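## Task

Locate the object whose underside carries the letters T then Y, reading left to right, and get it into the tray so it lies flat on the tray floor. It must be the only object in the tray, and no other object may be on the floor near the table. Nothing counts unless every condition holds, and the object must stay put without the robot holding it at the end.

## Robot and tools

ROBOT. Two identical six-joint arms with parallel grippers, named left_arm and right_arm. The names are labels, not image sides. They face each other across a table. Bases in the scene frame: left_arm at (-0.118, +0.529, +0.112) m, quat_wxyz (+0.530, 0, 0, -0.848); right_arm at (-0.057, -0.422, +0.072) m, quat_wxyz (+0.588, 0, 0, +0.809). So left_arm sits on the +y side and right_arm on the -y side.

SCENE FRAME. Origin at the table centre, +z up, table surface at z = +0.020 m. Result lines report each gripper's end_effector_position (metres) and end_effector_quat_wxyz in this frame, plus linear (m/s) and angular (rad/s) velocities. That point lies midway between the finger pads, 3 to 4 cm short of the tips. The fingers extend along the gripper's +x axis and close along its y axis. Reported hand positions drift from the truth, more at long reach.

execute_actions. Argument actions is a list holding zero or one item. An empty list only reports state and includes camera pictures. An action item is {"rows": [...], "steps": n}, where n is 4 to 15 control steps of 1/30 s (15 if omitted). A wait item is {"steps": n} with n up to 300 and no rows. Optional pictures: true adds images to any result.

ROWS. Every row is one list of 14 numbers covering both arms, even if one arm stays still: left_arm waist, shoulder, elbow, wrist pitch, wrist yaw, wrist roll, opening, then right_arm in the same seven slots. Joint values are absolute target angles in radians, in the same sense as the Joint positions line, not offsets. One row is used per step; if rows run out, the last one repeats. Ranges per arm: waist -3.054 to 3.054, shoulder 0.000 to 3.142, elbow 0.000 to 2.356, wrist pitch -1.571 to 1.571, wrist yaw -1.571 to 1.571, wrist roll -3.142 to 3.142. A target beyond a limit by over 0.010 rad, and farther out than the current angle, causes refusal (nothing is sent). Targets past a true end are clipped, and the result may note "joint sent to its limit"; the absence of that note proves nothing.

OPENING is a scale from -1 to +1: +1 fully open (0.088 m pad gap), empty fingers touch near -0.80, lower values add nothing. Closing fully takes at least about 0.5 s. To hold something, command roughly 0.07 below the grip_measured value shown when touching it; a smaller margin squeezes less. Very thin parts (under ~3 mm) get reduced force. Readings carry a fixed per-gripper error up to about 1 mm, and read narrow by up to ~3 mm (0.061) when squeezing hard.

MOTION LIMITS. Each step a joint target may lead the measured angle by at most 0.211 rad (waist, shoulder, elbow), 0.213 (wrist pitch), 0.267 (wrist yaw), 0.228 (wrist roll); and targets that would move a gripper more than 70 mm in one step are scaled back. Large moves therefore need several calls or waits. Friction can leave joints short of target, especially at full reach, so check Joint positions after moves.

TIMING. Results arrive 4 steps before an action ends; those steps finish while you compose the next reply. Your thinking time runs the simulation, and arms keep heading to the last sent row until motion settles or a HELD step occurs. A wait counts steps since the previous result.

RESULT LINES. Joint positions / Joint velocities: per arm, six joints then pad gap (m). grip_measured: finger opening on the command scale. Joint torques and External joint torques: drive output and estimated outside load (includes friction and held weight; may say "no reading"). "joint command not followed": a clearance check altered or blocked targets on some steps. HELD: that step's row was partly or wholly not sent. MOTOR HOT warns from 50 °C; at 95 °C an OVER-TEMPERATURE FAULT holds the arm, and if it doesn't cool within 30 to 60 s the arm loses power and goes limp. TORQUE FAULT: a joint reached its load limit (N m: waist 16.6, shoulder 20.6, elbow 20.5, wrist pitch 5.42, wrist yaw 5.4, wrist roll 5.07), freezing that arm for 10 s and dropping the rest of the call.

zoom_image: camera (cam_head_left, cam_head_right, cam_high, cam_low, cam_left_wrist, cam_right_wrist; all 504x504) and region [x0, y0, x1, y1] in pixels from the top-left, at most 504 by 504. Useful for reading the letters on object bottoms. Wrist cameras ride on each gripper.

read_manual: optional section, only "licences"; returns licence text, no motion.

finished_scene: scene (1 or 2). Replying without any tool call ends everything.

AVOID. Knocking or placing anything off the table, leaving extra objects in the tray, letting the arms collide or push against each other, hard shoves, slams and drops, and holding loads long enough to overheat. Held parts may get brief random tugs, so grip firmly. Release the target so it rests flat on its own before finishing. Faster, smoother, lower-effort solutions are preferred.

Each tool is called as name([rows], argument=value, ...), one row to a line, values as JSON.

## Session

execute_actions(actions=[])

Scene clock: 0.00 s of 4730.00 s.
left_arm: end_effector_position=(-0.0366, +0.4199, +0.2294) grip_measured=-0.777 end_effector_quat_wxyz=(+0.862, +0.135, +0.475, -0.117) end_effector_velocity=(+0.001, +0.001, +0.001) end_effector_angular_velocity=(-0.001, -0.007, +0.009) | right_arm: end_effector_position=(+0.2248, -0.2288, +0.1908) grip_measured=-0.788 end_effector_quat_wxyz=(+0.699, -0.243, +0.655, +0.152) end_effector_velocity=(-0.000, +0.002, +0.000) end_effector_angular_velocity=(+0.010, -0.000, +0.010)
Joint positions: left_arm=[ 0.484  0.817  0.642 -1.291 -0.547 -1.139  0.001] | right_arm=[-1.221  1.829  1.498 -1.229  0.142  0.095  0.   ]
Joint velocities: left_arm=[ 0.002 -0.002  0.002 -0.007 -0.007 -0.007 -0.   ] | right_arm=[ 0.002 -0.002 -0.002  0.007 -0.007 -0.007 -0.   ]
Joint torques (N m, as the arm reports them, + toward a larger angle): no reading
External joint torques (N m, as the arm's controller estimates them; a push from outside toward a larger angle lowers the number): no reading
Motor temperatures (°C, as the motors report them): left_arm=[23 28 26 24 26 24] | right_arm=[27 27 25 24 25 25]
Heat: left arm: hottest shoulder 28 °C (+0.0 °C/min); right arm: hottest waist 27 °C (+0.0 °C/min).

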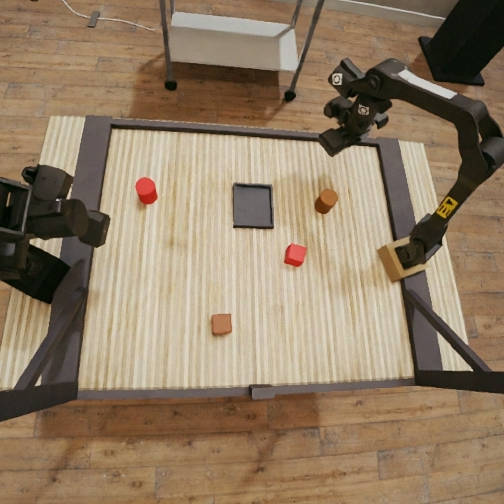

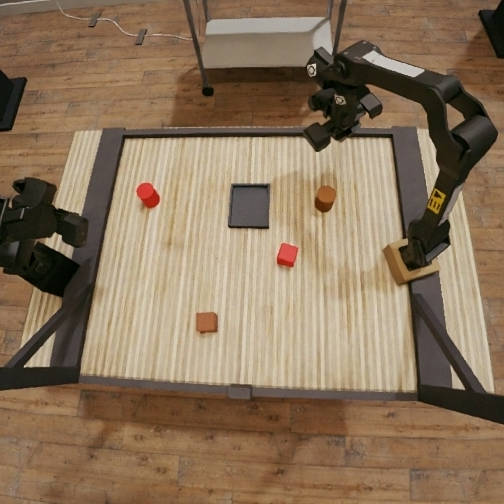

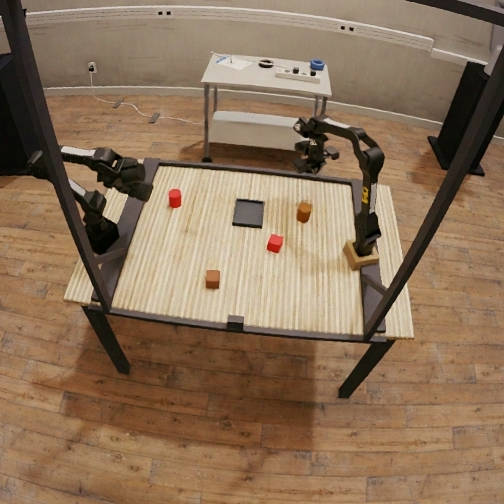

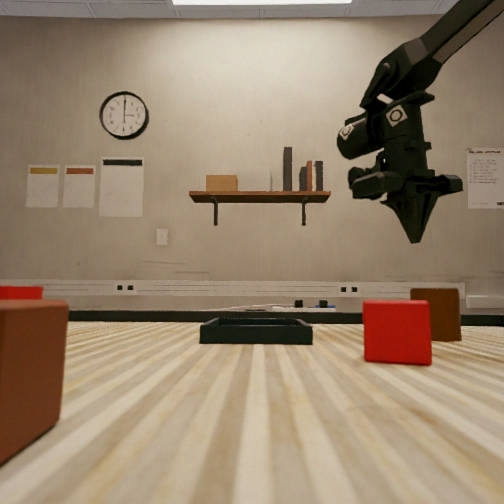

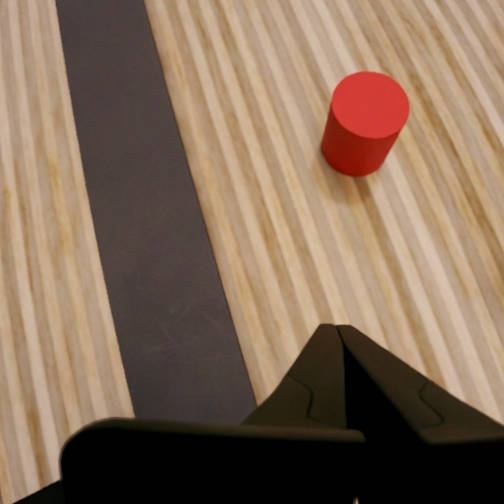

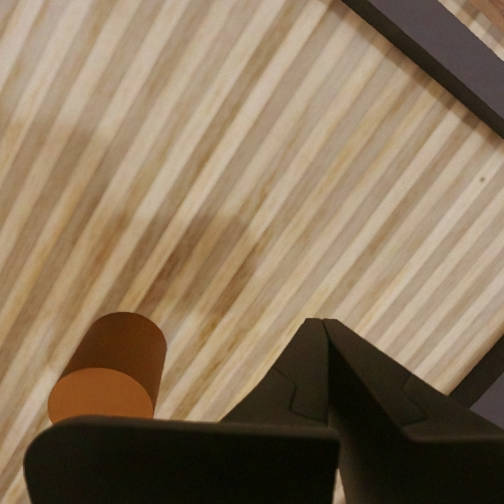

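execute_actions([
  {"rows": [[1.297, 1.685, 1.036, -0.922, 0, 0, 1.0, -0.8777, 1.5317, 1.0468, -1.086, 0.0, 0.0, 1.0]], "steps": 15},
])

execute_actions([
  {"steps": 25},
], pictures=true)

Scene clock: 6.57 s of 4730.00 s.
left_arm: end_effector_position=(+0.0285, +0.2931, +0.2530) grip_measured=+0.447 end_effector_quat_wxyz=(+0.773, +0.081, +0.585, -0.234) end_effector_velocity=(+0.397, +0.083, -0.298) end_effector_angular_velocity=(+1.153, +0.385, -0.166) | right_arm: end_effector_position=(+0.0868, -0.2007, +0.1664) grip_measured=+0.427 end_effector_quat_wxyz=(+0.628, -0.337, +0.616, +0.337) end_effector_velocity=(-0.081, -0.092, -0.129) end_effector_angular_velocity=(-0.352, +0.234, +0.103)
Joint positions: left_arm=[ 0.987  1.312  1.022 -0.938 -0.042 -0.575  0.061] | right_arm=[-0.885  1.55   1.091 -1.097  0.007  0.006  0.06 ]
Joint velocities: left_arm=[1.57  1.507 0.252 0.139 0.344 1.722 0.175] | right_arm=[ 0.066 -0.002 -0.52   0.095 -0.007 -0.037  0.175]
Joint torques (N m, as the arm reports them, + toward a larger angle): left_arm=[ 1.19 -1.87  6.26  0.54  0.06  0.19] | right_arm=[-0.3  -8.32  5.8   0.43 -0.1  -0.12]
External joint torques (N m, as the arm's controller estimates them; a push from outside toward a larger angle lowers the number): left_arm=[ 0.58  1.6   1.53 -0.02  0.18  0.19] | right_arm=[ 0.36 -1.92 -1.29 -0.2  -0.18 -0.13]
Motor temperatures (°C, as the motors report them): left_arm=[23 28 26 24 26 24] | right_arm=[27 28 26 24 25 25]
Heat: left arm: hottest shoulder 28 °C (+0.0 °C/min); right arm: hottest shoulder 28 °C (+9.1 °C/min).
Steps of this call (steps 1 to 90: nothing new was sent; then 3.20 s passed at rest; steps 91 to 101: the first 11 steps of this action). Readings (joint positions):
91: left_arm=[0.503 0.836 0.658 -1.283 -0.511 -1.109] | right_arm=[-1.215 1.814 1.479 -1.204 0.136 0.086]
92: left_arm=[0.556 0.878 0.692 -1.233 -0.441 -1.056] | right_arm=[-1.192 1.784 1.438 -1.170 0.111 0.069]
94: left_arm=[0.645 0.979 0.786 -1.123 -0.328 -0.958] | right_arm=[-1.109 1.708 1.353 -1.145 0.066 0.042]
98: left_arm=[0.831 1.162 0.958 -0.979 -0.110 -0.749] | right_arm=[-0.928 1.570 1.179 -1.102 0.015 0.013]
101: the state above

Scene clock: 7.40 s of 4730.00 s.
left_arm: end_effector_position=(+0.0903, +0.3429, +0.1604) grip_measured=+1.000 end_effector_quat_wxyz=(+0.662, +0.253, +0.660, -0.250) end_effector_velocity=(-0.003, +0.003, -0.001) end_effector_angular_velocity=(+0.014, +0.004, +0.005) | right_arm: end_effector_position=(+0.0815, -0.2063, +0.1598) grip_measured=+1.000 end_effector_quat_wxyz=(+0.621, -0.341, +0.620, +0.338) end_effector_velocity=(-0.003, -0.002, -0.000) end_effector_angular_velocity=(-0.002, +0.010, +0.010)
Joint positions: left_arm=[ 1.293  1.675  1.029 -0.924 -0.004 -0.005  0.088] | right_arm=[-0.881  1.541  1.055 -1.087  0.005  0.003  0.088]
Joint velocities: left_arm=[-0.002 -0.002 -0.007 -0.007 -0.007 -0.007  0.   ] | right_arm=[ 0.002 -0.007 -0.007 -0.007 -0.007 -0.007  0.   ]
Joint torques (N m, as the arm reports them, + toward a larger angle): left_arm=[ 0.4  -4.22  7.77  0.58  0.18  0.17] | right_arm=[ 0.24 -7.8   4.51  0.2  -0.16 -0.12]
External joint torques (N m, as the arm's controller estimates them; a push from outside toward a larger angle lowers the number): left_arm=[0.44 2.21 2.19 0.02 0.19 0.17] | right_arm=[ 0.21 -2.28 -1.21 -0.14 -0.15 -0.12]
Motor temperatures (°C, as the motors report them): left_arm=[23 28 26 24 26 24] | right_arm=[27 28 26 24 25 25]
Heat: left arm: hottest shoulder 28 °C (+0.0 °C/min); right arm: hottest shoulder 28 °C (+8.1 °C/min).
Kept back: nothing.
Steps of this call (steps 1 to 4: the last 4 steps of your previous action; steps 5 to 25: the robot went on to your last target). Readings (joint positions):
1: left_arm=[1.039 1.363 1.028 -0.934 -0.032 -0.519] | right_arm=[-0.885 1.550 1.076 -1.094 0.007 0.005]
2: left_arm=[1.089 1.413 1.028 -0.931 -0.025 -0.465] | right_arm=[-0.885 1.550 1.068 -1.093 0.007 0.004]
4: left_arm=[1.184 1.514 1.028 -0.929 -0.018 -0.356] | right_arm=[-0.884 1.546 1.061 -1.089 0.006 0.004]
8: left_arm=[1.280 1.652 1.029 -0.926 -0.011 -0.132] | right_arm=[-0.882 1.541 1.058 -1.088 0.005 0.003]
25: the state above

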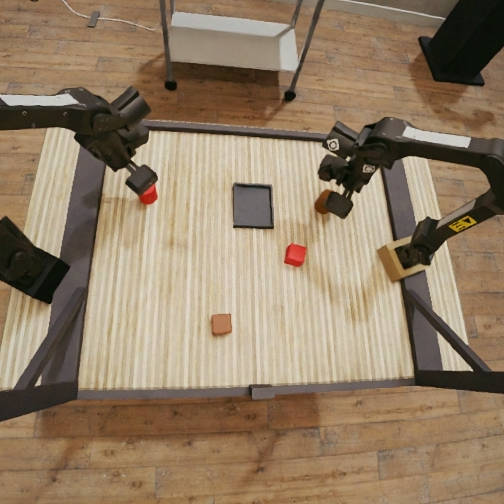

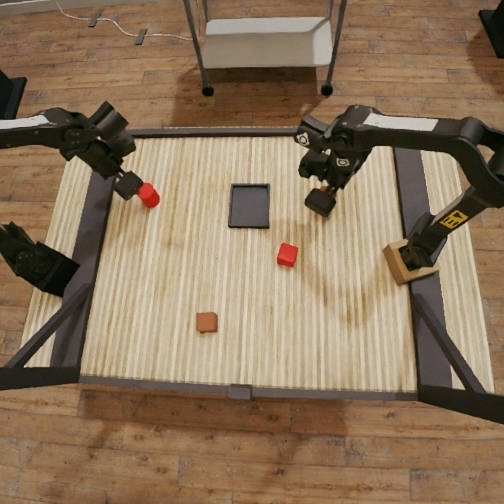

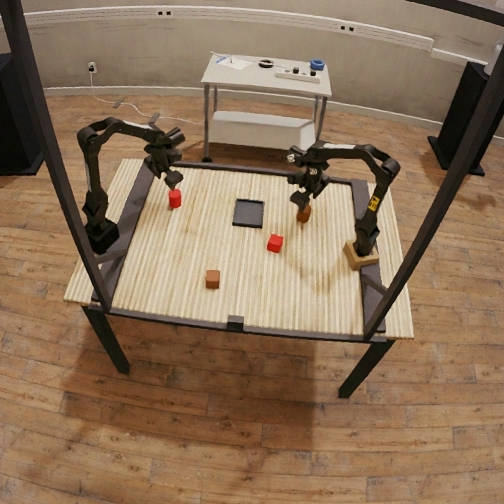

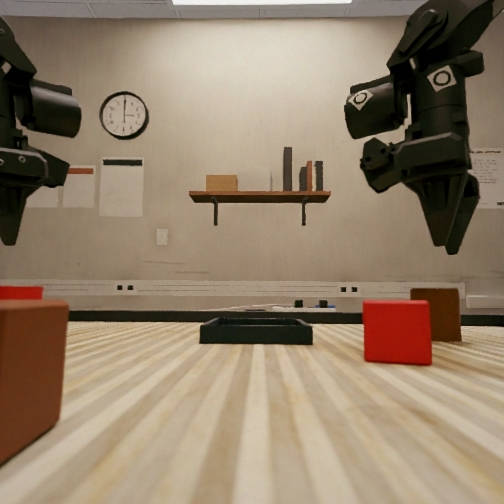

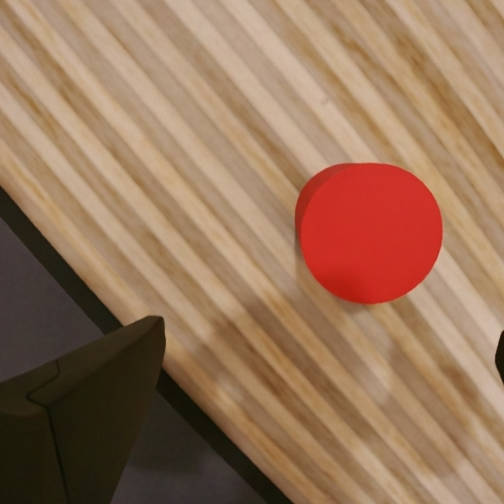

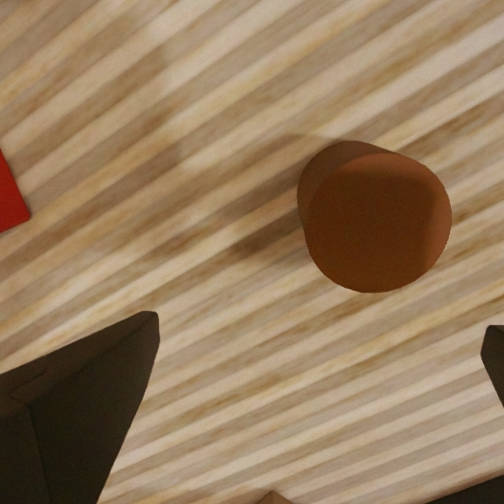

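execute_actions([
  {"rows": [[1.209, 1.70, 1.02, -0.89, 0, 0, 1.0, -0.990, 1.57, 1.03, -1.04, 0.0, 0.0, 1.0], [1.209, 1.74, 0.995, -0.83, 0, 0, 1.0, -0.990, 1.60, 1.005, -0.98, 0.0, 0.0, 1.0], [1.209, 1.78, 0.97, -0.765, 0, 0, 1.0, -0.990, 1.635, 0.98, -0.92, 0.0, 0.0, 1.0], [1.209, 1.83, 0.94, -0.685, 0, 0, 1.0, -0.990, 1.68, 0.945, -0.84, 0.0, 0.0, 1.0], [1.209, 1.88, 0.908, -0.605, 0, 0, 1.0, -0.990, 1.73, 0.91, -0.76, 0.0, 0.0, 1.0], [1.209, 1.931, 0.876, -0.524, 0, 0, 1.0, -0.990, 1.777, 0.874, -0.677, 0.0, 0.0, 1.0]], "steps": 15},
])

execute_actions([
  {"steps": 8},
], pictures=true)

Scene clock: 9.07 s of 4730.00 s.
left_arm: end_effector_position=(+0.0751, +0.3258, +0.0666) grip_measured=+1.000 end_effector_quat_wxyz=(+0.641, +0.283, +0.660, -0.273) end_effector_velocity=(-0.017, +0.015, -0.089) end_effector_angular_velocity=(-0.007, +0.003, +0.005) | right_arm: end_effector_position=(+0.1090, -0.2129, +0.0663) grip_measured=+1.000 end_effector_quat_wxyz=(+0.628, -0.310, +0.646, +0.304) end_effector_velocity=(+0.004, +0.003, -0.072) end_effector_angular_velocity=(+0.060, -0.038, -0.015)
Joint positions: left_arm=[ 1.213  1.917  0.885 -0.569 -0.002 -0.004  0.088] | right_arm=[-0.985  1.762  0.884 -0.72  -0.002  0.001  0.088]
Joint velocities: left_arm=[-0.002  0.198 -0.203  0.403  0.007 -0.007  0.   ] | right_arm=[-0.007  0.144 -0.173  0.388 -0.007  0.007  0.   ]
Joint torques (N m, as the arm reports them, + toward a larger angle): left_arm=[-0.36 -6.43  6.46  1.11  0.07  0.16] | right_arm=[-0.23 -7.77  5.26  0.43  0.05 -0.07]
External joint torques (N m, as the arm's controller estimates them; a push from outside toward a larger angle lowers the number): left_arm=[-0.33  2.76  0.02  0.06  0.09  0.16] | right_arm=[-0.19 -0.01 -1.04 -0.18  0.07 -0.07]
Motor temperatures (°C, as the motors report them): left_arm=[23 28 27 24 26 24] | right_arm=[27 28 26 24 25 25]
Heat: left arm: hottest shoulder 28 °C (+0.0 °C/min); right arm: hottest shoulder 28 °C (+6.6 °C/min).
Steps of this call (steps 1 to 30: the robot went on to your last target; steps 31 to 39: nothing new was sent; steps 40 to 50: the first 11 steps of this action). Readings (joint positions):
40: left_arm=[1.290 1.677 1.029 -0.920 -0.005 -0.005] | right_arm=[-0.886 1.541 1.053 -1.081 0.000 0.001]
41: left_arm=[1.275 1.684 1.027 -0.904 -0.005 -0.005] | right_arm=[-0.907 1.545 1.046 -1.060 -0.002 0.001]
43: left_arm=[1.238 1.719 1.012 -0.821 -0.003 -0.005] | right_arm=[-0.954 1.574 1.022 -0.980 -0.002 0.001]
47: left_arm=[1.214 1.860 0.931 -0.624 -0.002 -0.004] | right_arm=[-0.985 1.712 0.928 -0.776 -0.002 0.001]
50: the state above

Scene clock: 9.33 s of 4730.00 s.
left_arm: end_effector_position=(+0.0794, +0.3211, +0.0643) grip_measured=+1.000 end_effector_quat_wxyz=(+0.651, +0.279, +0.650, -0.278) end_effector_velocity=(+0.004, -0.007, +0.000) end_effector_angular_velocity=(-0.032, -0.020, -0.010) | right_arm: end_effector_position=(+0.1135, -0.2077, +0.0646) grip_measured=+1.000 end_effector_quat_wxyz=(+0.639, -0.305, +0.636, +0.308) end_effector_velocity=(+0.005, +0.003, -0.001) end_effector_angular_velocity=(+0.020, -0.026, +0.005)
Joint positions: left_arm=[ 1.213  1.922  0.881 -0.529 -0.002 -0.004  0.088] | right_arm=[-0.986  1.765  0.88  -0.68  -0.002  0.001  0.088]
Joint velocities: left_arm=[-0.002 -0.002 -0.002  0.037  0.007  0.007  0.   ] | right_arm=[-0.002 -0.002 -0.007  0.037  0.007 -0.007  0.   ]
Joint torques (N m, as the arm reports them, + toward a larger angle): left_arm=[-0.41 -4.91  4.8   0.59  0.07  0.16] | right_arm=[-0.21 -6.25  4.02  0.17  0.05 -0.07]
External joint torques (N m, as the arm's controller estimates them; a push from outside toward a larger angle lowers the number): left_arm=[-0.39  2.28  0.22  0.01  0.08  0.16] | right_arm=[-0.22  0.01 -0.69 -0.13  0.06 -0.07]
Motor temperatures (°C, as the motors report them): left_arm=[23 28 27 24 26 24] | right_arm=[27 28 26 24 25 25]
Heat: left arm: hottest shoulder 28 °C (+0.0 °C/min); right arm: hottest shoulder 28 °C (+6.4 °C/min).
Kept back: nothing.
Steps of this call (steps 1 to 4: the last 4 steps of your previous action; steps 5 to 8: the robot went on to your last target). Readings (joint positions):
1: left_arm=[1.213 1.920 0.882 -0.556 -0.002 -0.004] | right_arm=[-0.985 1.764 0.881 -0.707 -0.002 0.001]
2: left_arm=[1.213 1.921 0.881 -0.545 -0.002 -0.004] | right_arm=[-0.985 1.765 0.881 -0.697 -0.002 0.001]
4: left_arm=[1.213 1.921 0.881 -0.532 -0.002 -0.004] | right_arm=[-0.986 1.765 0.881 -0.685 -0.002 0.001]
8: the state above

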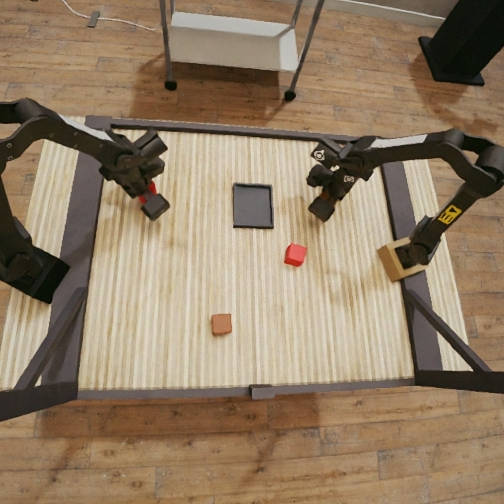

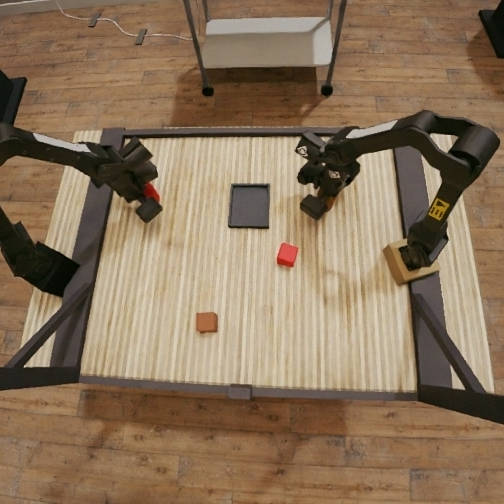

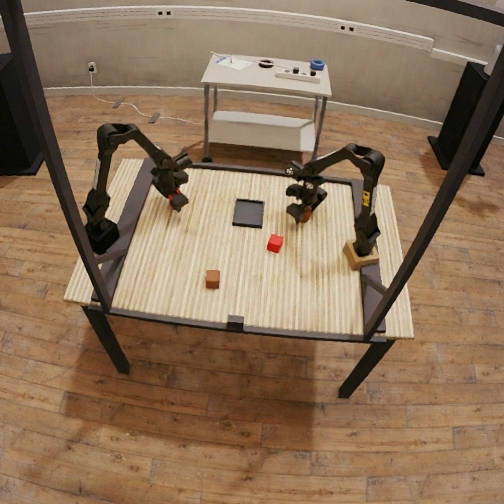

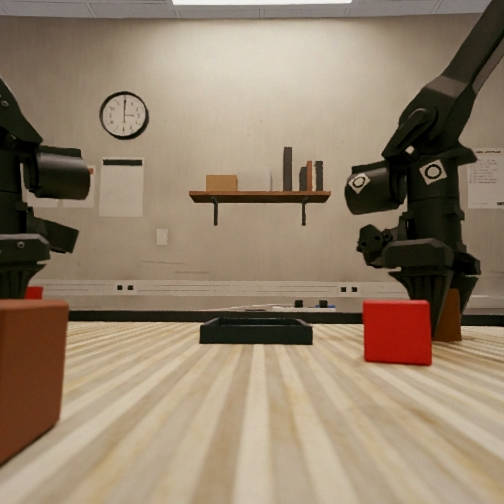

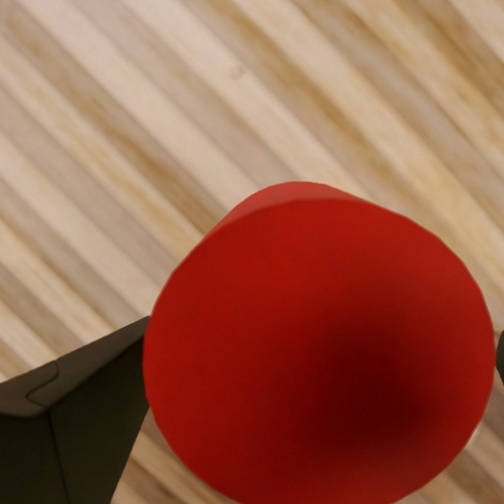

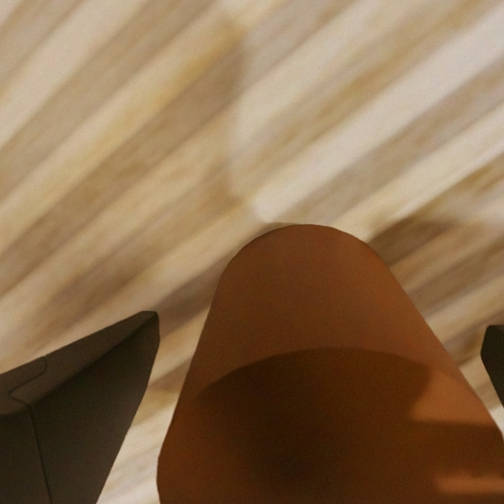

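execute_actions([
  {"rows": [[1.209, 1.963, 0.939, -0.553, 0, 0, 1.0, -0.990, 1.742, 0.849, -0.674, 0.0, 0.0, 1.0], [1.209, 1.963, 0.939, -0.553, 0, 0, 1.0, -0.990, 1.742, 0.849, -0.674, 0.0, 0.0, 1.0], [1.209, 1.963, 0.939, -0.553, 0, 0, 1.0, -0.990, 1.742, 0.849, -0.674, 0.0, 0.0, 1.0], [1.209, 1.963, 0.939, -0.553, 0, 0, 1.0, -0.990, 1.742, 0.849, -0.674, 0.0, 0.0, 1.0], [1.209, 1.963, 0.939, -0.553, 0, 0, 1.0, -0.990, 1.742, 0.849, -0.674, 0.0, 0.0, 1.0], [1.209, 1.963, 0.939, -0.553, 0, 0, 1.0, -0.990, 1.742, 0.849, -0.674, 0.0, 0.0, 1.0], [1.209, 1.963, 0.939, -0.553, 0, 0, 1.0, -0.990, 1.742, 0.849, -0.674, 0.0, 0.0, 1.0], [1.209, 1.958, 0.934, -0.549, 0, 0, 0.1, -0.990, 1.747, 0.854, -0.677, 0.0, 0.0, 0.1]], "steps": 15},
])

execute_actions([
  {"steps": 6},
])

Scene clock: 11.83 s of 4730.00 s.
left_arm: end_effector_position=(+0.0865, +0.3136, +0.0653) grip_measured=+0.624 end_effector_quat_wxyz=(+0.651, +0.278, +0.649, -0.278) end_effector_velocity=(+0.000, +0.002, +0.002) end_effector_angular_velocity=(+0.007, -0.004, +0.010) | right_arm: end_effector_position=(+0.1097, -0.2126, +0.0625) grip_measured=+0.623 end_effector_quat_wxyz=(+0.636, -0.306, +0.638, +0.307) end_effector_velocity=(-0.000, -0.003, +0.000) end_effector_angular_velocity=(-0.010, -0.001, +0.005)
Joint positions: left_arm=[ 1.213  1.949  0.928 -0.548 -0.002 -0.004  0.07 ] | right_arm=[-0.987  1.755  0.858 -0.675 -0.002  0.001  0.07 ]
Joint velocities: left_arm=[ 0.002 -0.007 -0.002 -0.007 -0.007 -0.007 -0.175] | right_arm=[-0.002 -0.002 -0.002 -0.007  0.007 -0.007 -0.175]
Joint torques (N m, as the arm reports them, + toward a larger angle): left_arm=[-0.39 -5.09  6.28  0.32  0.07  0.16] | right_arm=[-0.24 -8.58  4.03  0.04  0.06 -0.06]
External joint torques (N m, as the arm's controller estimates them; a push from outside toward a larger angle lowers the number): left_arm=[-0.42  2.31  1.74 -0.27  0.09  0.16] | right_arm=[-0.23 -2.43 -0.71 -0.31  0.06 -0.06]
Motor temperatures (°C, as the motors report them): left_arm=[23 28 27 24 26 24] | right_arm=[27 28 26 24 25 25]
Heat: left arm: hottest shoulder 28 °C (+0.0 °C/min); right arm: hottest shoulder 28 °C (+5.1 °C/min).
Steps of this call (steps 1 to 30: the robot went on to your last target; steps 31 to 64: nothing new was sent; steps 65 to 75: the first 11 steps of this action). Readings (joint positions):
65: left_arm=[1.213 1.926 0.886 -0.530 -0.002 -0.004] | right_arm=[-0.986 1.765 0.878 -0.676 -0.002 0.001]
66: left_arm=[1.213 1.932 0.896 -0.537 -0.002 -0.004] | right_arm=[-0.986 1.763 0.874 -0.674 -0.002 0.001]
68: left_arm=[1.213 1.945 0.914 -0.541 -0.002 -0.004] | right_arm=[-0.987 1.759 0.864 -0.674 -0.002 0.001]
72: left_arm=[1.213 1.949 0.928 -0.548 -0.002 -0.004] | right_arm=[-0.987 1.755 0.858 -0.674 -0.002 0.001]
75: the state above

Scene clock: 12.03 s of 4730.00 s.
left_arm: end_effector_position=(+0.0865, +0.3136, +0.0653) grip_measured=+0.195 end_effector_quat_wxyz=(+0.651, +0.278, +0.649, -0.278) end_effector_velocity=(-0.004, +0.004, +0.000) end_effector_angular_velocity=(+0.011, +0.020, +0.010) | right_arm: end_effector_position=(+0.1096, -0.2127, +0.0627) grip_measured=+0.171 end_effector_quat_wxyz=(+0.636, -0.306, +0.638, +0.307) end_effector_velocity=(-0.003, -0.003, -0.001) end_effector_angular_velocity=(-0.005, +0.013, +0.005)
Joint positions: left_arm=[ 1.213  1.949  0.928 -0.548 -0.002 -0.004  0.049] | right_arm=[-0.987  1.755  0.858 -0.676 -0.002  0.001  0.047]
Joint velocities: left_arm=[ 0.002 -0.002 -0.002 -0.022  0.007 -0.007 -0.   ] | right_arm=[-0.002 -0.002 -0.007 -0.007 -0.007 -0.007 -0.   ]
Joint torques (N m, as the arm reports them, + toward a larger angle): left_arm=[-0.29 -5.1   6.25  0.39  0.07  0.16] | right_arm=[-0.23 -8.28  4.11  0.05  0.05 -0.06]
External joint torques (N m, as the arm's controller estimates them; a push from outside toward a larger angle lowers the number): left_arm=[-0.31  2.22  1.8  -0.17  0.08  0.16] | right_arm=[-0.25 -2.22 -0.54 -0.28  0.06 -0.06]
Motor temperatures (°C, as the motors report them): left_arm=[23 28 27 24 26 24] | right_arm=[27 29 26 24 25 25]
Heat: left arm: hottest shoulder 28 °C (+0.0 °C/min); right arm: hottest shoulder 29 °C (+10.0 °C/min).
Kept back: nothing.
Steps of this call (steps 1 to 4: the last 4 steps of your previous action; steps 5 to 6: the robot went on to your last target). Readings (joint positions):
1: left_arm=[1.213 1.949 0.928 -0.548 -0.002 -0.004] | right_arm=[-0.987 1.755 0.858 -0.675 -0.002 0.001]
2: left_arm=[1.213 1.949 0.928 -0.548 -0.002 -0.004] | right_arm=[-0.987 1.755 0.858 -0.675 -0.002 0.001]
4: left_arm=[1.213 1.949 0.928 -0.548 -0.002 -0.004] | right_arm=[-0.987 1.755 0.858 -0.675 -0.002 0.001]
6: the state above

execute_actions([
  {"rows": [[1.213, 1.9266, 0.9421, -0.5849, 0, 0, 0.08, -0.990, 1.7376, 0.8728, -0.7077, 0, 0, 0.06], [1.213, 1.9042, 0.9563, -0.6218, 0, 0, 0.08, -0.990, 1.7203, 0.8876, -0.7394, 0, 0, 0.06], [1.213, 1.8817, 0.9704, -0.6588, 0, 0, 0.08, -0.990, 1.7029, 0.9023, -0.7712, 0, 0, 0.06], [1.213, 1.8593, 0.9846, -0.6957, 0, 0, 0.08, -0.990, 1.6856, 0.9171, -0.8029, 0, 0, 0.06], [1.213, 1.8369, 0.9987, -0.7326, 0.07, 0, 0.08, -0.990, 1.6682, 0.9319, -0.8346, -0.07, 0, 0.06], [1.1985, 1.8670, 1.0380, -0.7417, 0.14, 0, 0.08, -0.990, 1.661, 0.939, -0.8406, -0.14, 0, 0.06], [1.1839, 1.8971, 1.0772, -0.7509, 0.21, 0, 0.08, -0.990, 1.661, 0.939, -0.8406, -0.21, 0, 0.06], [1.1694, 1.9273, 1.1165, -0.7600, 0.28, 0, 0.08, -0.990, 1.661, 0.939, -0.8406, -0.28, 0, 0.06], [1.1548, 1.9574, 1.1557, -0.7691, 0.35, 0, 0.08, -0.990, 1.661, 0.939, -0.8406, -0.35, 0, 0.06], [1.1403, 1.9875, 1.1950, -0.7783, 0.42, 0, 0.08, -0.990, 1.661, 0.939, -0.8406, -0.42, 0, 0.06], [1.1258, 2.0176, 1.2342, -0.7874, 0.49, 0, 0.08, -0.990, 1.661, 0.939, -0.8406, -0.49, 0, 0.06], [1.1113, 2.0446, 1.2746, -0.8008, 0.56, 0, 0.08, -0.990, 1.661, 0.939, -0.8406, -0.56, 0, 0.06], [1.0968, 2.0717, 1.3150, -0.8141, 0.63, 0, 0.08, -0.990, 1.661, 0.939, -0.8406, -0.63, 0, 0.06], [1.0823, 2.0987, 1.3554, -0.8275, 0.70, 0, 0.08, -0.990, 1.661, 0.939, -0.8406, -0.70, 0, 0.06], [1.0678, 2.1258, 1.3958, -0.8408, 0.77, 0, 0.08, -0.990, 1.661, 0.939, -0.8406, -0.77, 0, 0.06]], "steps": 15},
])

execute_actions([
  {"rows": [[1.0534, 2.1528, 1.4362, -0.8542, 0.84, 0, 0.08, -0.990, 1.661, 0.939, -0.8406, -0.84, 0, 0.06], [1.0389, 2.1799, 1.4766, -0.8675, 0.91, 0, 0.08, -0.990, 1.661, 0.939, -0.8406, -0.91, 0, 0.06], [1.0244, 2.2069, 1.5170, -0.8809, 0.98, 0, 0.08, -0.990, 1.661, 0.939, -0.8406, -0.98, 0, 0.06], [1.020, 2.215, 1.524, -0.887, 1.05, 0, 0.08, -0.990, 1.661, 0.939, -0.8406, -1.05, 0, 0.06], [1.020, 2.215, 1.524, -0.887, 1.12, 0, 0.08, -0.990, 1.661, 0.939, -0.8406, -1.12, 0, 0.06], [1.020, 2.215, 1.524, -0.887, 1.19, 0, 0.08, -0.990, 1.661, 0.939, -0.8406, -1.19, 0, 0.06], [1.020, 2.215, 1.524, -0.887, 1.26, 0, 0.08, -0.990, 1.661, 0.939, -0.8406, -1.26, 0, 0.06], [1.020, 2.215, 1.524, -0.887, 1.33, 0, 0.08, -0.990, 1.661, 0.939, -0.8406, -1.33, 0, 0.06], [1.020, 2.215, 1.524, -0.887, 1.40, 0, 0.08, -0.990, 1.661, 0.939, -0.8406, -1.40, 0, 0.06], [1.020, 2.2293, 1.5125, -0.8615, 1.47, 0, 0.08, -0.990, 1.6811, 0.9217, -0.8060, -1.47, 0, 0.06], [1.020, 2.2436, 1.5010, -0.8360, 1.50, 0, 0.08, -0.990, 1.7013, 0.9043, -0.7714, -1.50, 0, 0.06], [1.020, 2.2579, 1.4896, -0.8106, 1.50, 0, 0.08, -0.990, 1.7214, 0.8870, -0.7368, -1.50, 0, 0.06], [1.020, 2.2722, 1.4781, -0.7851, 1.50, 0, 0.08, -0.990, 1.7415, 0.8697, -0.7022, -1.50, 0, 0.06], [1.020, 2.2865, 1.4666, -0.7596, 1.50, 0, 0.08, -0.990, 1.7617, 0.8523, -0.6676, -1.50, 0, 0.06], [1.020, 2.3008, 1.4551, -0.7341, 1.50, 0, 0.08, -0.990, 1.7818, 0.8350, -0.6330, -1.50, 0, 0.06]], "steps": 15},
])

execute_actions([
  {"steps": 10},
], pictures=true)

Scene clock: 19.73 s of 4730.00 s.
left_arm: end_effector_position=(+0.0649, +0.2518, +0.1153) grip_measured=+0.195 end_effector_quat_wxyz=(+0.596, +0.189, +0.677, -0.387) end_effector_velocity=(-0.148, -0.460, +0.136) end_effector_angular_velocity=(-1.415, +1.322, -0.434) | right_arm: end_effector_position=(+0.0764, -0.1837, +0.1066) grip_measured=+0.171 end_effector_quat_wxyz=(+0.586, -0.204, +0.674, +0.400) end_effector_velocity=(-0.220, +0.160, +0.108) end_effector_angular_velocity=(+1.152, +1.508, +0.018)
Joint positions: left_arm=[ 1.173  1.935  1.126 -0.75   0.303 -0.004  0.049] | right_arm=[-0.99   1.67   0.933 -0.827 -0.305  0.001  0.047]
Joint velocities: left_arm=[-0.418  0.637  1.15  -0.315  1.927 -0.007 -0.   ] | right_arm=[-0.002 -0.051  0.042 -0.139 -1.897 -0.007 -0.   ]
Joint torques (N m, as the arm reports them, + toward a larger angle): left_arm=[-1.04 -4.41  6.59  0.16  0.46  0.17] | right_arm=[ 0.   -7.83  5.11 -0.03 -0.35 -0.08]
External joint torques (N m, as the arm's controller estimates them; a push from outside toward a larger angle lowers the number): left_arm=[-0.58  2.56  1.93 -0.35  0.23  0.15] | right_arm=[-0.01 -2.43  0.44 -0.28 -0.14 -0.06]
Motor temperatures (°C, as the motors report them): left_arm=[23 29 27 24 26 24] | right_arm=[27 29 26 24 25 25]
Heat: left arm: hottest shoulder 29 °C (+3.0 °C/min); right arm: hottest shoulder 29 °C (+6.1 °C/min).
Steps of this call (steps 1 to 15: the robot went on to your last target; steps 16 to 90: nothing new was sent; then 4.33 s passed at rest; steps 91 to 101: the first 11 steps of this action). Readings (joint positions):
91: left_arm=[1.213 1.948 0.929 -0.552 -0.002 -0.004] | right_arm=[-0.987 1.754 0.858 -0.679 -0.002 0.001]
92: left_arm=[1.213 1.945 0.933 -0.567 -0.002 -0.004] | right_arm=[-0.987 1.752 0.862 -0.693 -0.002 0.001]
94: left_arm=[1.213 1.927 0.943 -0.619 -0.002 -0.004] | right_arm=[-0.987 1.739 0.874 -0.737 -0.002 0.001]
98: left_arm=[1.206 1.892 1.016 -0.714 0.123 -0.004] | right_arm=[-0.990 1.687 0.917 -0.809 -0.125 0.001]
101: the state above

Scene clock: 20.23 s of 4730.00 s.
left_arm: end_effector_position=(-0.0260, +0.1115, +0.2112) grip_measured=+0.195 end_effector_quat_wxyz=(+0.281, -0.110, +0.700, -0.647) end_effector_velocity=(-0.044, -0.067, +0.211) end_effector_angular_velocity=(-1.144, +1.470, -0.008) | right_arm: end_effector_position=(-0.0023, -0.1214, +0.2119) grip_measured=+0.171 end_effector_quat_wxyz=(+0.318, +0.148, +0.688, +0.635) end_effector_velocity=(-0.032, +0.073, +0.236) end_effector_angular_velocity=(+1.519, +1.214, +0.015)
Joint positions: left_arm=[ 1.019  2.203  1.503 -0.871  1.317 -0.004  0.049] | right_arm=[-0.99   1.67   0.931 -0.822 -1.317  0.001  0.047]
Joint velocities: left_arm=[-0.007  0.154 -0.002  0.33   1.853  0.007 -0.   ] | right_arm=[-0.002  0.056 -0.12   0.608 -1.897  0.007 -0.   ]
Joint torques (N m, as the arm reports them, + toward a larger angle): left_arm=[ 0.23 -5.94  6.71  0.57  0.83  0.22] | right_arm=[ 0.02 -5.18  3.7   0.17 -0.69 -0.13]
External joint torques (N m, as the arm's controller estimates them; a push from outside toward a larger angle lowers the number): left_arm=[0.13 3.24 1.83 0.04 0.23 0.16] | right_arm=[ 0.14 -0.42 -0.91 -0.11 -0.11 -0.07]
Motor temperatures (°C, as the motors report them): left_arm=[23 29 27 24 26 24] | right_arm=[27 29 26 24 25 25]
Heat: left arm: hottest shoulder 29 °C (+3.0 °C/min); right arm: hottest shoulder 29 °C (+5.9 °C/min).
Steps of this call (steps 1 to 4: the last 4 steps of your previous action; steps 5 to 15: the first 11 steps of this action). Readings (joint positions):
5: left_arm=[1.099 2.065 1.316 -0.815 0.638 -0.004] | right_arm=[-0.990 1.670 0.933 -0.837 -0.638 0.001]
6: left_arm=[1.084 2.093 1.354 -0.828 0.705 -0.004] | right_arm=[-0.990 1.670 0.933 -0.837 -0.706 0.001]
8: left_arm=[1.056 2.145 1.429 -0.851 0.841 -0.004] | right_arm=[-0.990 1.670 0.933 -0.839 -0.842 0.001]
12: left_arm=[1.022 2.190 1.495 -0.876 1.114 -0.004] | right_arm=[-0.990 1.670 0.933 -0.839 -1.114 0.001]
15: the state above

Scene clock: 20.57 s of 4730.00 s.
left_arm: end_effector_position=(-0.0288, +0.1080, +0.1927) grip_measured=+0.195 end_effector_quat_wxyz=(+0.225, -0.168, +0.690, -0.667) end_effector_velocity=(-0.006, +0.003, -0.021) end_effector_angular_velocity=(+0.001, +0.062, -0.006) | right_arm: end_effector_position=(-0.0068, -0.1200, +0.1938) grip_measured=+0.171 end_effector_quat_wxyz=(+0.262, +0.207, +0.678, +0.655) end_effector_velocity=(+0.003, +0.005, +0.014) end_effector_angular_velocity=(+0.160, +0.012, -0.002)
Joint positions: left_arm=[ 1.019  2.293  1.462 -0.746  1.485 -0.004  0.049] | right_arm=[-0.99   1.77   0.843 -0.646 -1.487  0.001  0.047]
Joint velocities: left_arm=[-0.007  0.051 -0.042  0.066  0.051 -0.007 -0.   ] | right_arm=[-0.002 -0.002 -0.017  0.125 -0.11  -0.007  0.   ]
Joint torques (N m, as the arm reports them, + toward a larger angle): left_arm=[ 0.12 -8.11  5.75  0.63  1.12  0.2 ] | right_arm=[ 0.   -6.37  3.79  0.19 -0.8  -0.12]
External joint torques (N m, as the arm's controller estimates them; a push from outside toward a larger angle lowers the number): left_arm=[0.22 3.17 0.04 0.05 0.34 0.13] | right_arm=[ 0.02  0.14 -1.13 -0.2  -0.05 -0.05]
Motor temperatures (°C, as the motors report them): left_arm=[23 29 27 24 26 24] | right_arm=[27 29 26 24 25 25]
Heat: left arm: hottest shoulder 29 °C (+2.9 °C/min); right arm: hottest shoulder 29 °C (+5.8 °C/min).
Kept back: nothing.
Steps of this call (steps 1 to 4: the last 4 steps of your previous action; steps 5 to 10: the robot went on to your last target). Readings (joint positions):
1: left_arm=[1.019 2.210 1.503 -0.857 1.372 -0.004] | right_arm=[-0.990 1.674 0.926 -0.800 -1.373 0.001]
2: left_arm=[1.019 2.218 1.503 -0.839 1.409 -0.004] | right_arm=[-0.990 1.681 0.919 -0.775 -1.411 0.001]
4: left_arm=[1.019 2.241 1.495 -0.796 1.452 -0.004] | right_arm=[-0.990 1.710 0.894 -0.719 -1.454 0.001]
8: left_arm=[1.019 2.284 1.468 -0.754 1.479 -0.004] | right_arm=[-0.990 1.766 0.848 -0.658 -1.479 0.001]
10: the state above

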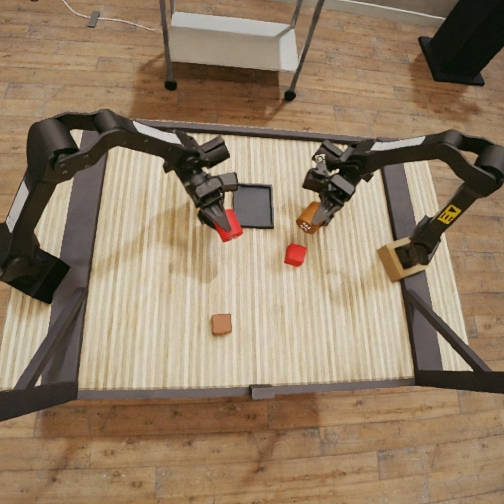

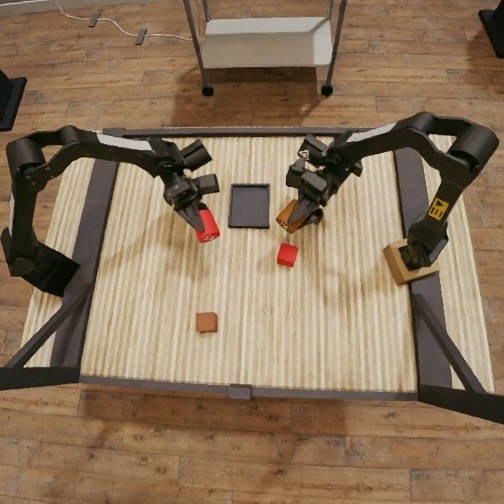

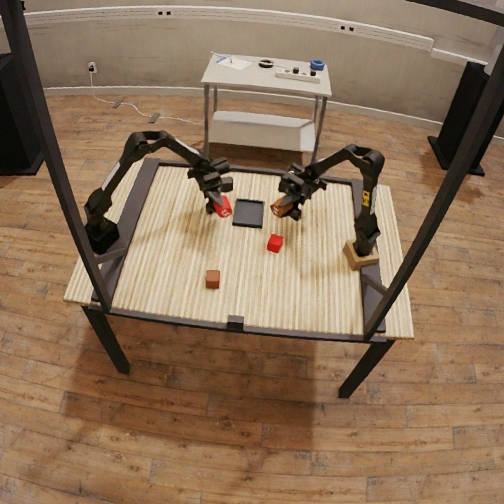

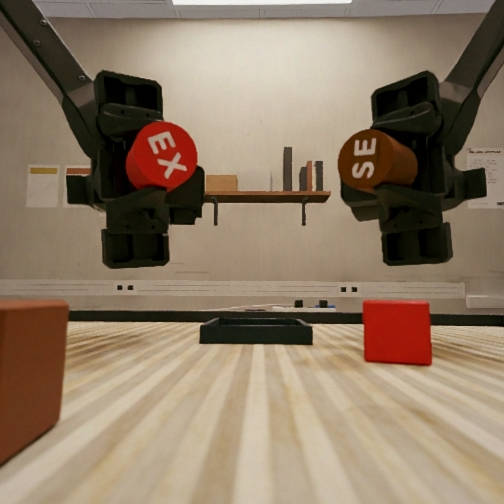

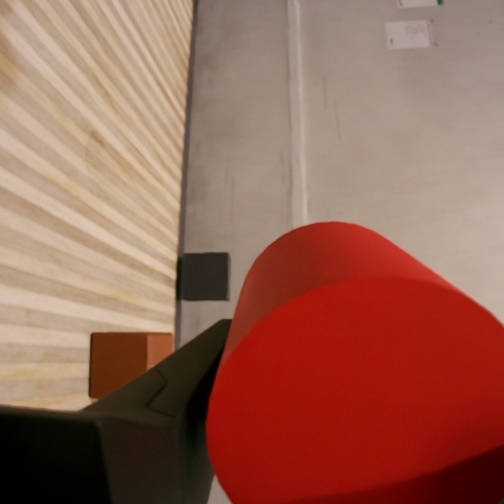

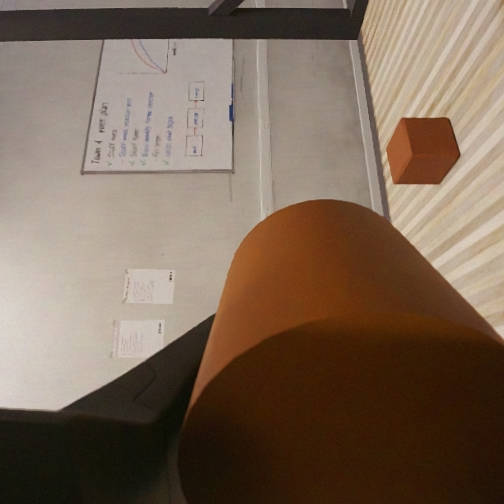

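Both cylinders are readable: red = "EX", brown = "SE". Neither is the target, so I'll put both down and move on to the cubes.

execute_actions([
  {"rows": [[1.020, 2.2758, 1.4730, -0.7730, 1.415, 0, 0.08, -0.990, 1.7496, 0.8608, -0.6837, -1.415, 0, 0.06], [1.020, 2.2586, 1.4840, -0.8000, 1.345, 0, 0.08, -0.990, 1.7293, 0.8786, -0.7214, -1.345, 0, 0.06], [1.020, 2.2413, 1.4950, -0.8269, 1.275, 0, 0.08, -0.990, 1.7089, 0.8963, -0.7592, -1.275, 0, 0.06], [1.020, 2.2241, 1.5060, -0.8539, 1.205, 0, 0.08, -0.990, 1.6886, 0.9141, -0.7969, -1.205, 0, 0.06], [1.020, 2.2069, 1.5170, -0.8809, 1.135, 0, 0.08, -0.990, 1.6682, 0.9319, -0.8346, -1.135, 0, 0.06], [1.020, 2.1799, 1.4766, -0.8675, 1.065, 0, 0.08, -0.990, 1.661, 0.939, -0.8406, -1.065, 0, 0.06], [1.020, 2.1528, 1.4362, -0.8542, 0.995, 0, 0.08, -0.990, 1.661, 0.939, -0.8406, -0.995, 0, 0.06], [1.020, 2.1258, 1.3958, -0.8408, 0.925, 0, 0.08, -0.990, 1.661, 0.939, -0.8406, -0.925, 0, 0.06], [1.020, 2.0987, 1.3554, -0.8275, 0.855, 0, 0.08, -0.990, 1.661, 0.939, -0.8406, -0.855, 0, 0.06], [1.020, 2.0717, 1.3150, -0.8141, 0.785, 0, 0.08, -0.990, 1.661, 0.939, -0.8406, -0.785, 0, 0.06], [1.020, 2.0446, 1.2746, -0.8008, 0.715, 0, 0.08, -0.990, 1.661, 0.939, -0.8406, -0.715, 0, 0.06], [1.020, 2.0176, 1.2342, -0.7874, 0.645, 0, 0.08, -0.990, 1.661, 0.939, -0.8406, -0.645, 0, 0.06], [1.020, 2.0106, 1.2272, -0.7824, 0.575, 0, 0.08, -0.990, 1.661, 0.939, -0.8406, -0.575, 0, 0.06], [1.020, 2.0106, 1.2272, -0.7824, 0.505, 0, 0.08, -0.990, 1.661, 0.939, -0.8406, -0.505, 0, 0.06], [1.020, 2.0106, 1.2272, -0.7824, 0.435, 0, 0.08, -0.990, 1.661, 0.939, -0.8406, -0.435, 0, 0.06]], "steps": 15},
])

execute_actions([
  {"rows": [[1.020, 2.0106, 1.2272, -0.7824, 0.365, 0, 0.08, -0.990, 1.661, 0.939, -0.8406, -0.365, 0, 0.06], [1.020, 2.0106, 1.2272, -0.7824, 0.295, 0, 0.08, -0.990, 1.661, 0.939, -0.8406, -0.295, 0, 0.06], [1.020, 2.0106, 1.2272, -0.7824, 0.225, 0, 0.08, -0.990, 1.661, 0.939, -0.8406, -0.225, 0, 0.06], [1.020, 2.0106, 1.2272, -0.7824, 0.155, 0, 0.08, -0.990, 1.661, 0.939, -0.8406, -0.155, 0, 0.06], [1.020, 2.0343, 1.2205, -0.7660, 0.06, 0, 0.08, -0.990, 1.6837, 0.9162, -0.8123, -0.06, 0, 0.06], [1.020, 2.0440, 1.2138, -0.7497, -0.03, 0, 0.08, -0.990, 1.6922, 0.9075, -0.7951, 0.03, 0, 0.06], [1.020, 2.0536, 1.2071, -0.7333, -0.06, 0, 0.08, -0.990, 1.7008, 0.8987, -0.7778, 0.06, 0, 0.06], [1.020, 2.0633, 1.2004, -0.7170, -0.06, 0, 0.08, -0.990, 1.7093, 0.8900, -0.7606, 0.06, 0, 0.06], [1.020, 2.0730, 1.1937, -0.7006, -0.03, 0, 0.08, -0.990, 1.7178, 0.8813, -0.7433, 0.03, 0, 0.06], [1.020, 2.0807, 1.1899, -0.6891, 0, 0, 0.08, -0.990, 1.7266, 0.8752, -0.7288, 0, 0, 0.06], [1.020, 2.0883, 1.1861, -0.6776, 0, 0, 0.08, -0.990, 1.7355, 0.8692, -0.7144, 0, 0, 0.06], [1.020, 2.0960, 1.1822, -0.6661, 0, 0, 0.08, -0.990, 1.7443, 0.8631, -0.6999, 0, 0, 0.06], [1.020, 2.1036, 1.1784, -0.6546, 0, 0, 0.08, -0.990, 1.7532, 0.8571, -0.6855, 0, 0, 0.06], [1.020, 2.1113, 1.1746, -0.6431, 0, 0, 0.08, -0.990, 1.7620, 0.8510, -0.6710, 0, 0, 0.06], [1.020, 2.1113, 1.1746, -0.6431, 0, 0, 0.08, -0.990, 1.7620, 0.8510, -0.6710, 0, 0, 0.06]], "steps": 15},
])

execute_actions([
  {"steps": 4},
])

Scene clock: 27.03 s of 4730.00 s.
left_arm: end_effector_position=(-0.0146, +0.1425, +0.1616) grip_measured=+0.195 end_effector_quat_wxyz=(+0.407, +0.031, +0.704, -0.582) end_effector_velocity=(+0.056, +0.249, -0.136) end_effector_angular_velocity=(+0.938, -1.755, +0.032) | right_arm: end_effector_position=(+0.0184, -0.1373, +0.1589) grip_measured=+0.171 end_effector_quat_wxyz=(+0.438, +0.008, +0.704, +0.559) end_effector_velocity=(+0.141, -0.120, -0.216) end_effector_angular_velocity=(-1.279, -1.538, -0.022)
Joint positions: left_arm=[ 1.019  2.122  1.387 -0.825  0.917 -0.004  0.049] | right_arm=[-0.99   1.669  0.933 -0.825 -0.918  0.001  0.047]
Joint velocities: left_arm=[-0.002 -0.877 -0.969  0.256 -1.985 -0.022 -0.   ] | right_arm=[-0.007 -0.051  0.046 -0.139  2.    -0.007 -0.   ]
Joint torques (N m, as the arm reports them, + toward a larger angle): left_arm=[ 0.17 -7.48  3.94  0.35  0.35  0.18] | right_arm=[-0.07 -7.57  5.14  0.   -0.25 -0.11]
External joint torques (N m, as the arm's controller estimates them; a push from outside toward a larger angle lowers the number): left_arm=[ 0.11  0.7  -0.48  0.01 -0.13  0.15] | right_arm=[ 0.   -2.17  0.42 -0.28  0.27 -0.07]
Motor temperatures (°C, as the motors report them): left_arm=[23 31 27 24 26 24] | right_arm=[27 29 26 24 25 25]
Heat: left arm: hottest shoulder 31 °C (+6.7 °C/min); right arm: hottest shoulder 29 °C (+4.4 °C/min).
Steps of this call (steps 1 to 30: the robot went on to your last target; steps 31 to 90: nothing new was sent; then 3.10 s passed at rest; steps 91 to 101: the first 11 steps of this action). Readings (joint positions):
91: left_arm=[1.019 2.294 1.461 -0.739 1.488 -0.004] | right_arm=[-0.990 1.770 0.843 -0.640 -1.487 0.001]
92: left_arm=[1.019 2.291 1.463 -0.753 1.458 -0.004] | right_arm=[-0.990 1.767 0.848 -0.660 -1.458 0.001]
94: left_arm=[1.019 2.279 1.470 -0.793 1.360 -0.004] | right_arm=[-0.990 1.751 0.864 -0.713 -1.361 0.001]
98: left_arm=[1.019 2.212 1.463 -0.839 1.116 -0.004] | right_arm=[-0.990 1.689 0.916 -0.803 -1.119 0.001]
101: the state above

Scene clock: 27.53 s of 4730.00 s.
left_arm: end_effector_position=(+0.0686, +0.2279, +0.0897) grip_measured=+0.196 end_effector_quat_wxyz=(+0.621, +0.326, +0.620, -0.351) end_effector_velocity=(+0.022, +0.027, -0.113) end_effector_angular_velocity=(+0.165, -0.164, -0.006) | right_arm: end_effector_position=(+0.1089, -0.2084, +0.0853) grip_measured=+0.171 end_effector_quat_wxyz=(+0.637, -0.293, +0.638, +0.317) end_effector_velocity=(+0.007, -0.040, -0.122) end_effector_angular_velocity=(-0.228, -0.070, +0.002)
Joint positions: left_arm=[ 1.022  2.051  1.212 -0.714  0.03  -0.004  0.049] | right_arm=[-0.991  1.698  0.899 -0.757 -0.031  0.001  0.047]
Joint velocities: left_arm=[-0.002  0.242 -0.154  0.344 -0.227  0.007 -0.   ] | right_arm=[-0.002  0.276 -0.247  0.388  0.198 -0.007  0.   ]
Joint torques (N m, as the arm reports them, + toward a larger angle): left_arm=[-0.13 -5.67  4.56  0.55 -0.12  0.15] | right_arm=[ 0.09 -5.83  4.13  0.24  0.1  -0.06]
External joint torques (N m, as the arm's controller estimates them; a push from outside toward a larger angle lowers the number): left_arm=[ 0.18  2.73 -0.41 -0.02 -0.15  0.14] | right_arm=[-0.01  0.17 -0.87 -0.12  0.12 -0.06]
Motor temperatures (°C, as the motors report them): left_arm=[23 31 27 24 26 24] | right_arm=[27 29 26 24 25 25]
Heat: left arm: hottest shoulder 31 °C (+6.5 °C/min); right arm: hottest shoulder 29 °C (+4.4 °C/min).
Steps of this call (steps 1 to 4: the last 4 steps of your previous action; steps 5 to 15: the first 11 steps of this action). Readings (joint positions):
5: left_arm=[1.019 2.036 1.262 -0.795 0.577 -0.004] | right_arm=[-0.990 1.669 0.933 -0.837 -0.575 0.001]
6: left_arm=[1.019 2.034 1.254 -0.792 0.507 -0.004] | right_arm=[-0.990 1.669 0.933 -0.837 -0.507 0.001]
8: left_arm=[1.019 2.031 1.244 -0.789 0.370 -0.004] | right_arm=[-0.990 1.669 0.933 -0.839 -0.371 0.001]
12: left_arm=[1.019 2.033 1.227 -0.754 0.103 -0.004] | right_arm=[-0.990 1.675 0.921 -0.800 -0.104 0.001]
15: the state above

Scene clock: 27.67 s of 4730.00 s.
left_arm: end_effector_position=(+0.0696, +0.2313, +0.0740) grip_measured=+0.196 end_effector_quat_wxyz=(+0.621, +0.334, +0.620, -0.344) end_effector_velocity=(-0.005, +0.029, -0.095) end_effector_angular_velocity=(+0.144, -0.004, -0.009) | right_arm: end_effector_position=(+0.1103, -0.2114, +0.0704) grip_measured=+0.171 end_effector_quat_wxyz=(+0.638, -0.301, +0.638, +0.310) end_effector_velocity=(-0.002, -0.021, -0.088) end_effector_angular_velocity=(-0.116, +0.008, -0.015)
Joint positions: left_arm=[ 1.021  2.085  1.192 -0.669  0.012 -0.004  0.049] | right_arm=[-0.991  1.734  0.87  -0.701 -0.012  0.001  0.047]
Joint velocities: left_arm=[-0.002  0.217 -0.115  0.212 -0.081  0.007 -0.   ] | right_arm=[-0.007  0.227 -0.154  0.286  0.066  0.007 -0.   ]
Joint torques (N m, as the arm reports them, + toward a larger angle): left_arm=[-0.14 -6.46  5.02  0.64 -0.16  0.15] | right_arm=[ 0.1  -6.52  3.82  0.21  0.14 -0.06]
External joint torques (N m, as the arm's controller estimates them; a push from outside toward a larger angle lowers the number): left_arm=[-0.13  2.93 -0.23  0.02 -0.15  0.14] | right_arm=[ 0.11  0.13 -1.29 -0.16  0.16 -0.06]
Motor temperatures (°C, as the motors report them): left_arm=[23 31 27 24 26 24] | right_arm=[27 29 26 24 25 25]
Heat: left arm: hottest shoulder 31 °C (+6.5 °C/min); right arm: hottest shoulder 29 °C (+4.3 °C/min).
Kept back: nothing.
Steps of this call (steps 1 to 4: the last 4 steps of your previous action). Readings (joint positions):
1: left_arm=[1.021 2.060 1.207 -0.702 0.024 -0.004] | right_arm=[-0.991 1.708 0.891 -0.743 -0.024 0.001]
2: left_arm=[1.021 2.069 1.202 -0.691 0.018 -0.004] | right_arm=[-0.991 1.717 0.883 -0.729 -0.018 0.001]
4: the state above


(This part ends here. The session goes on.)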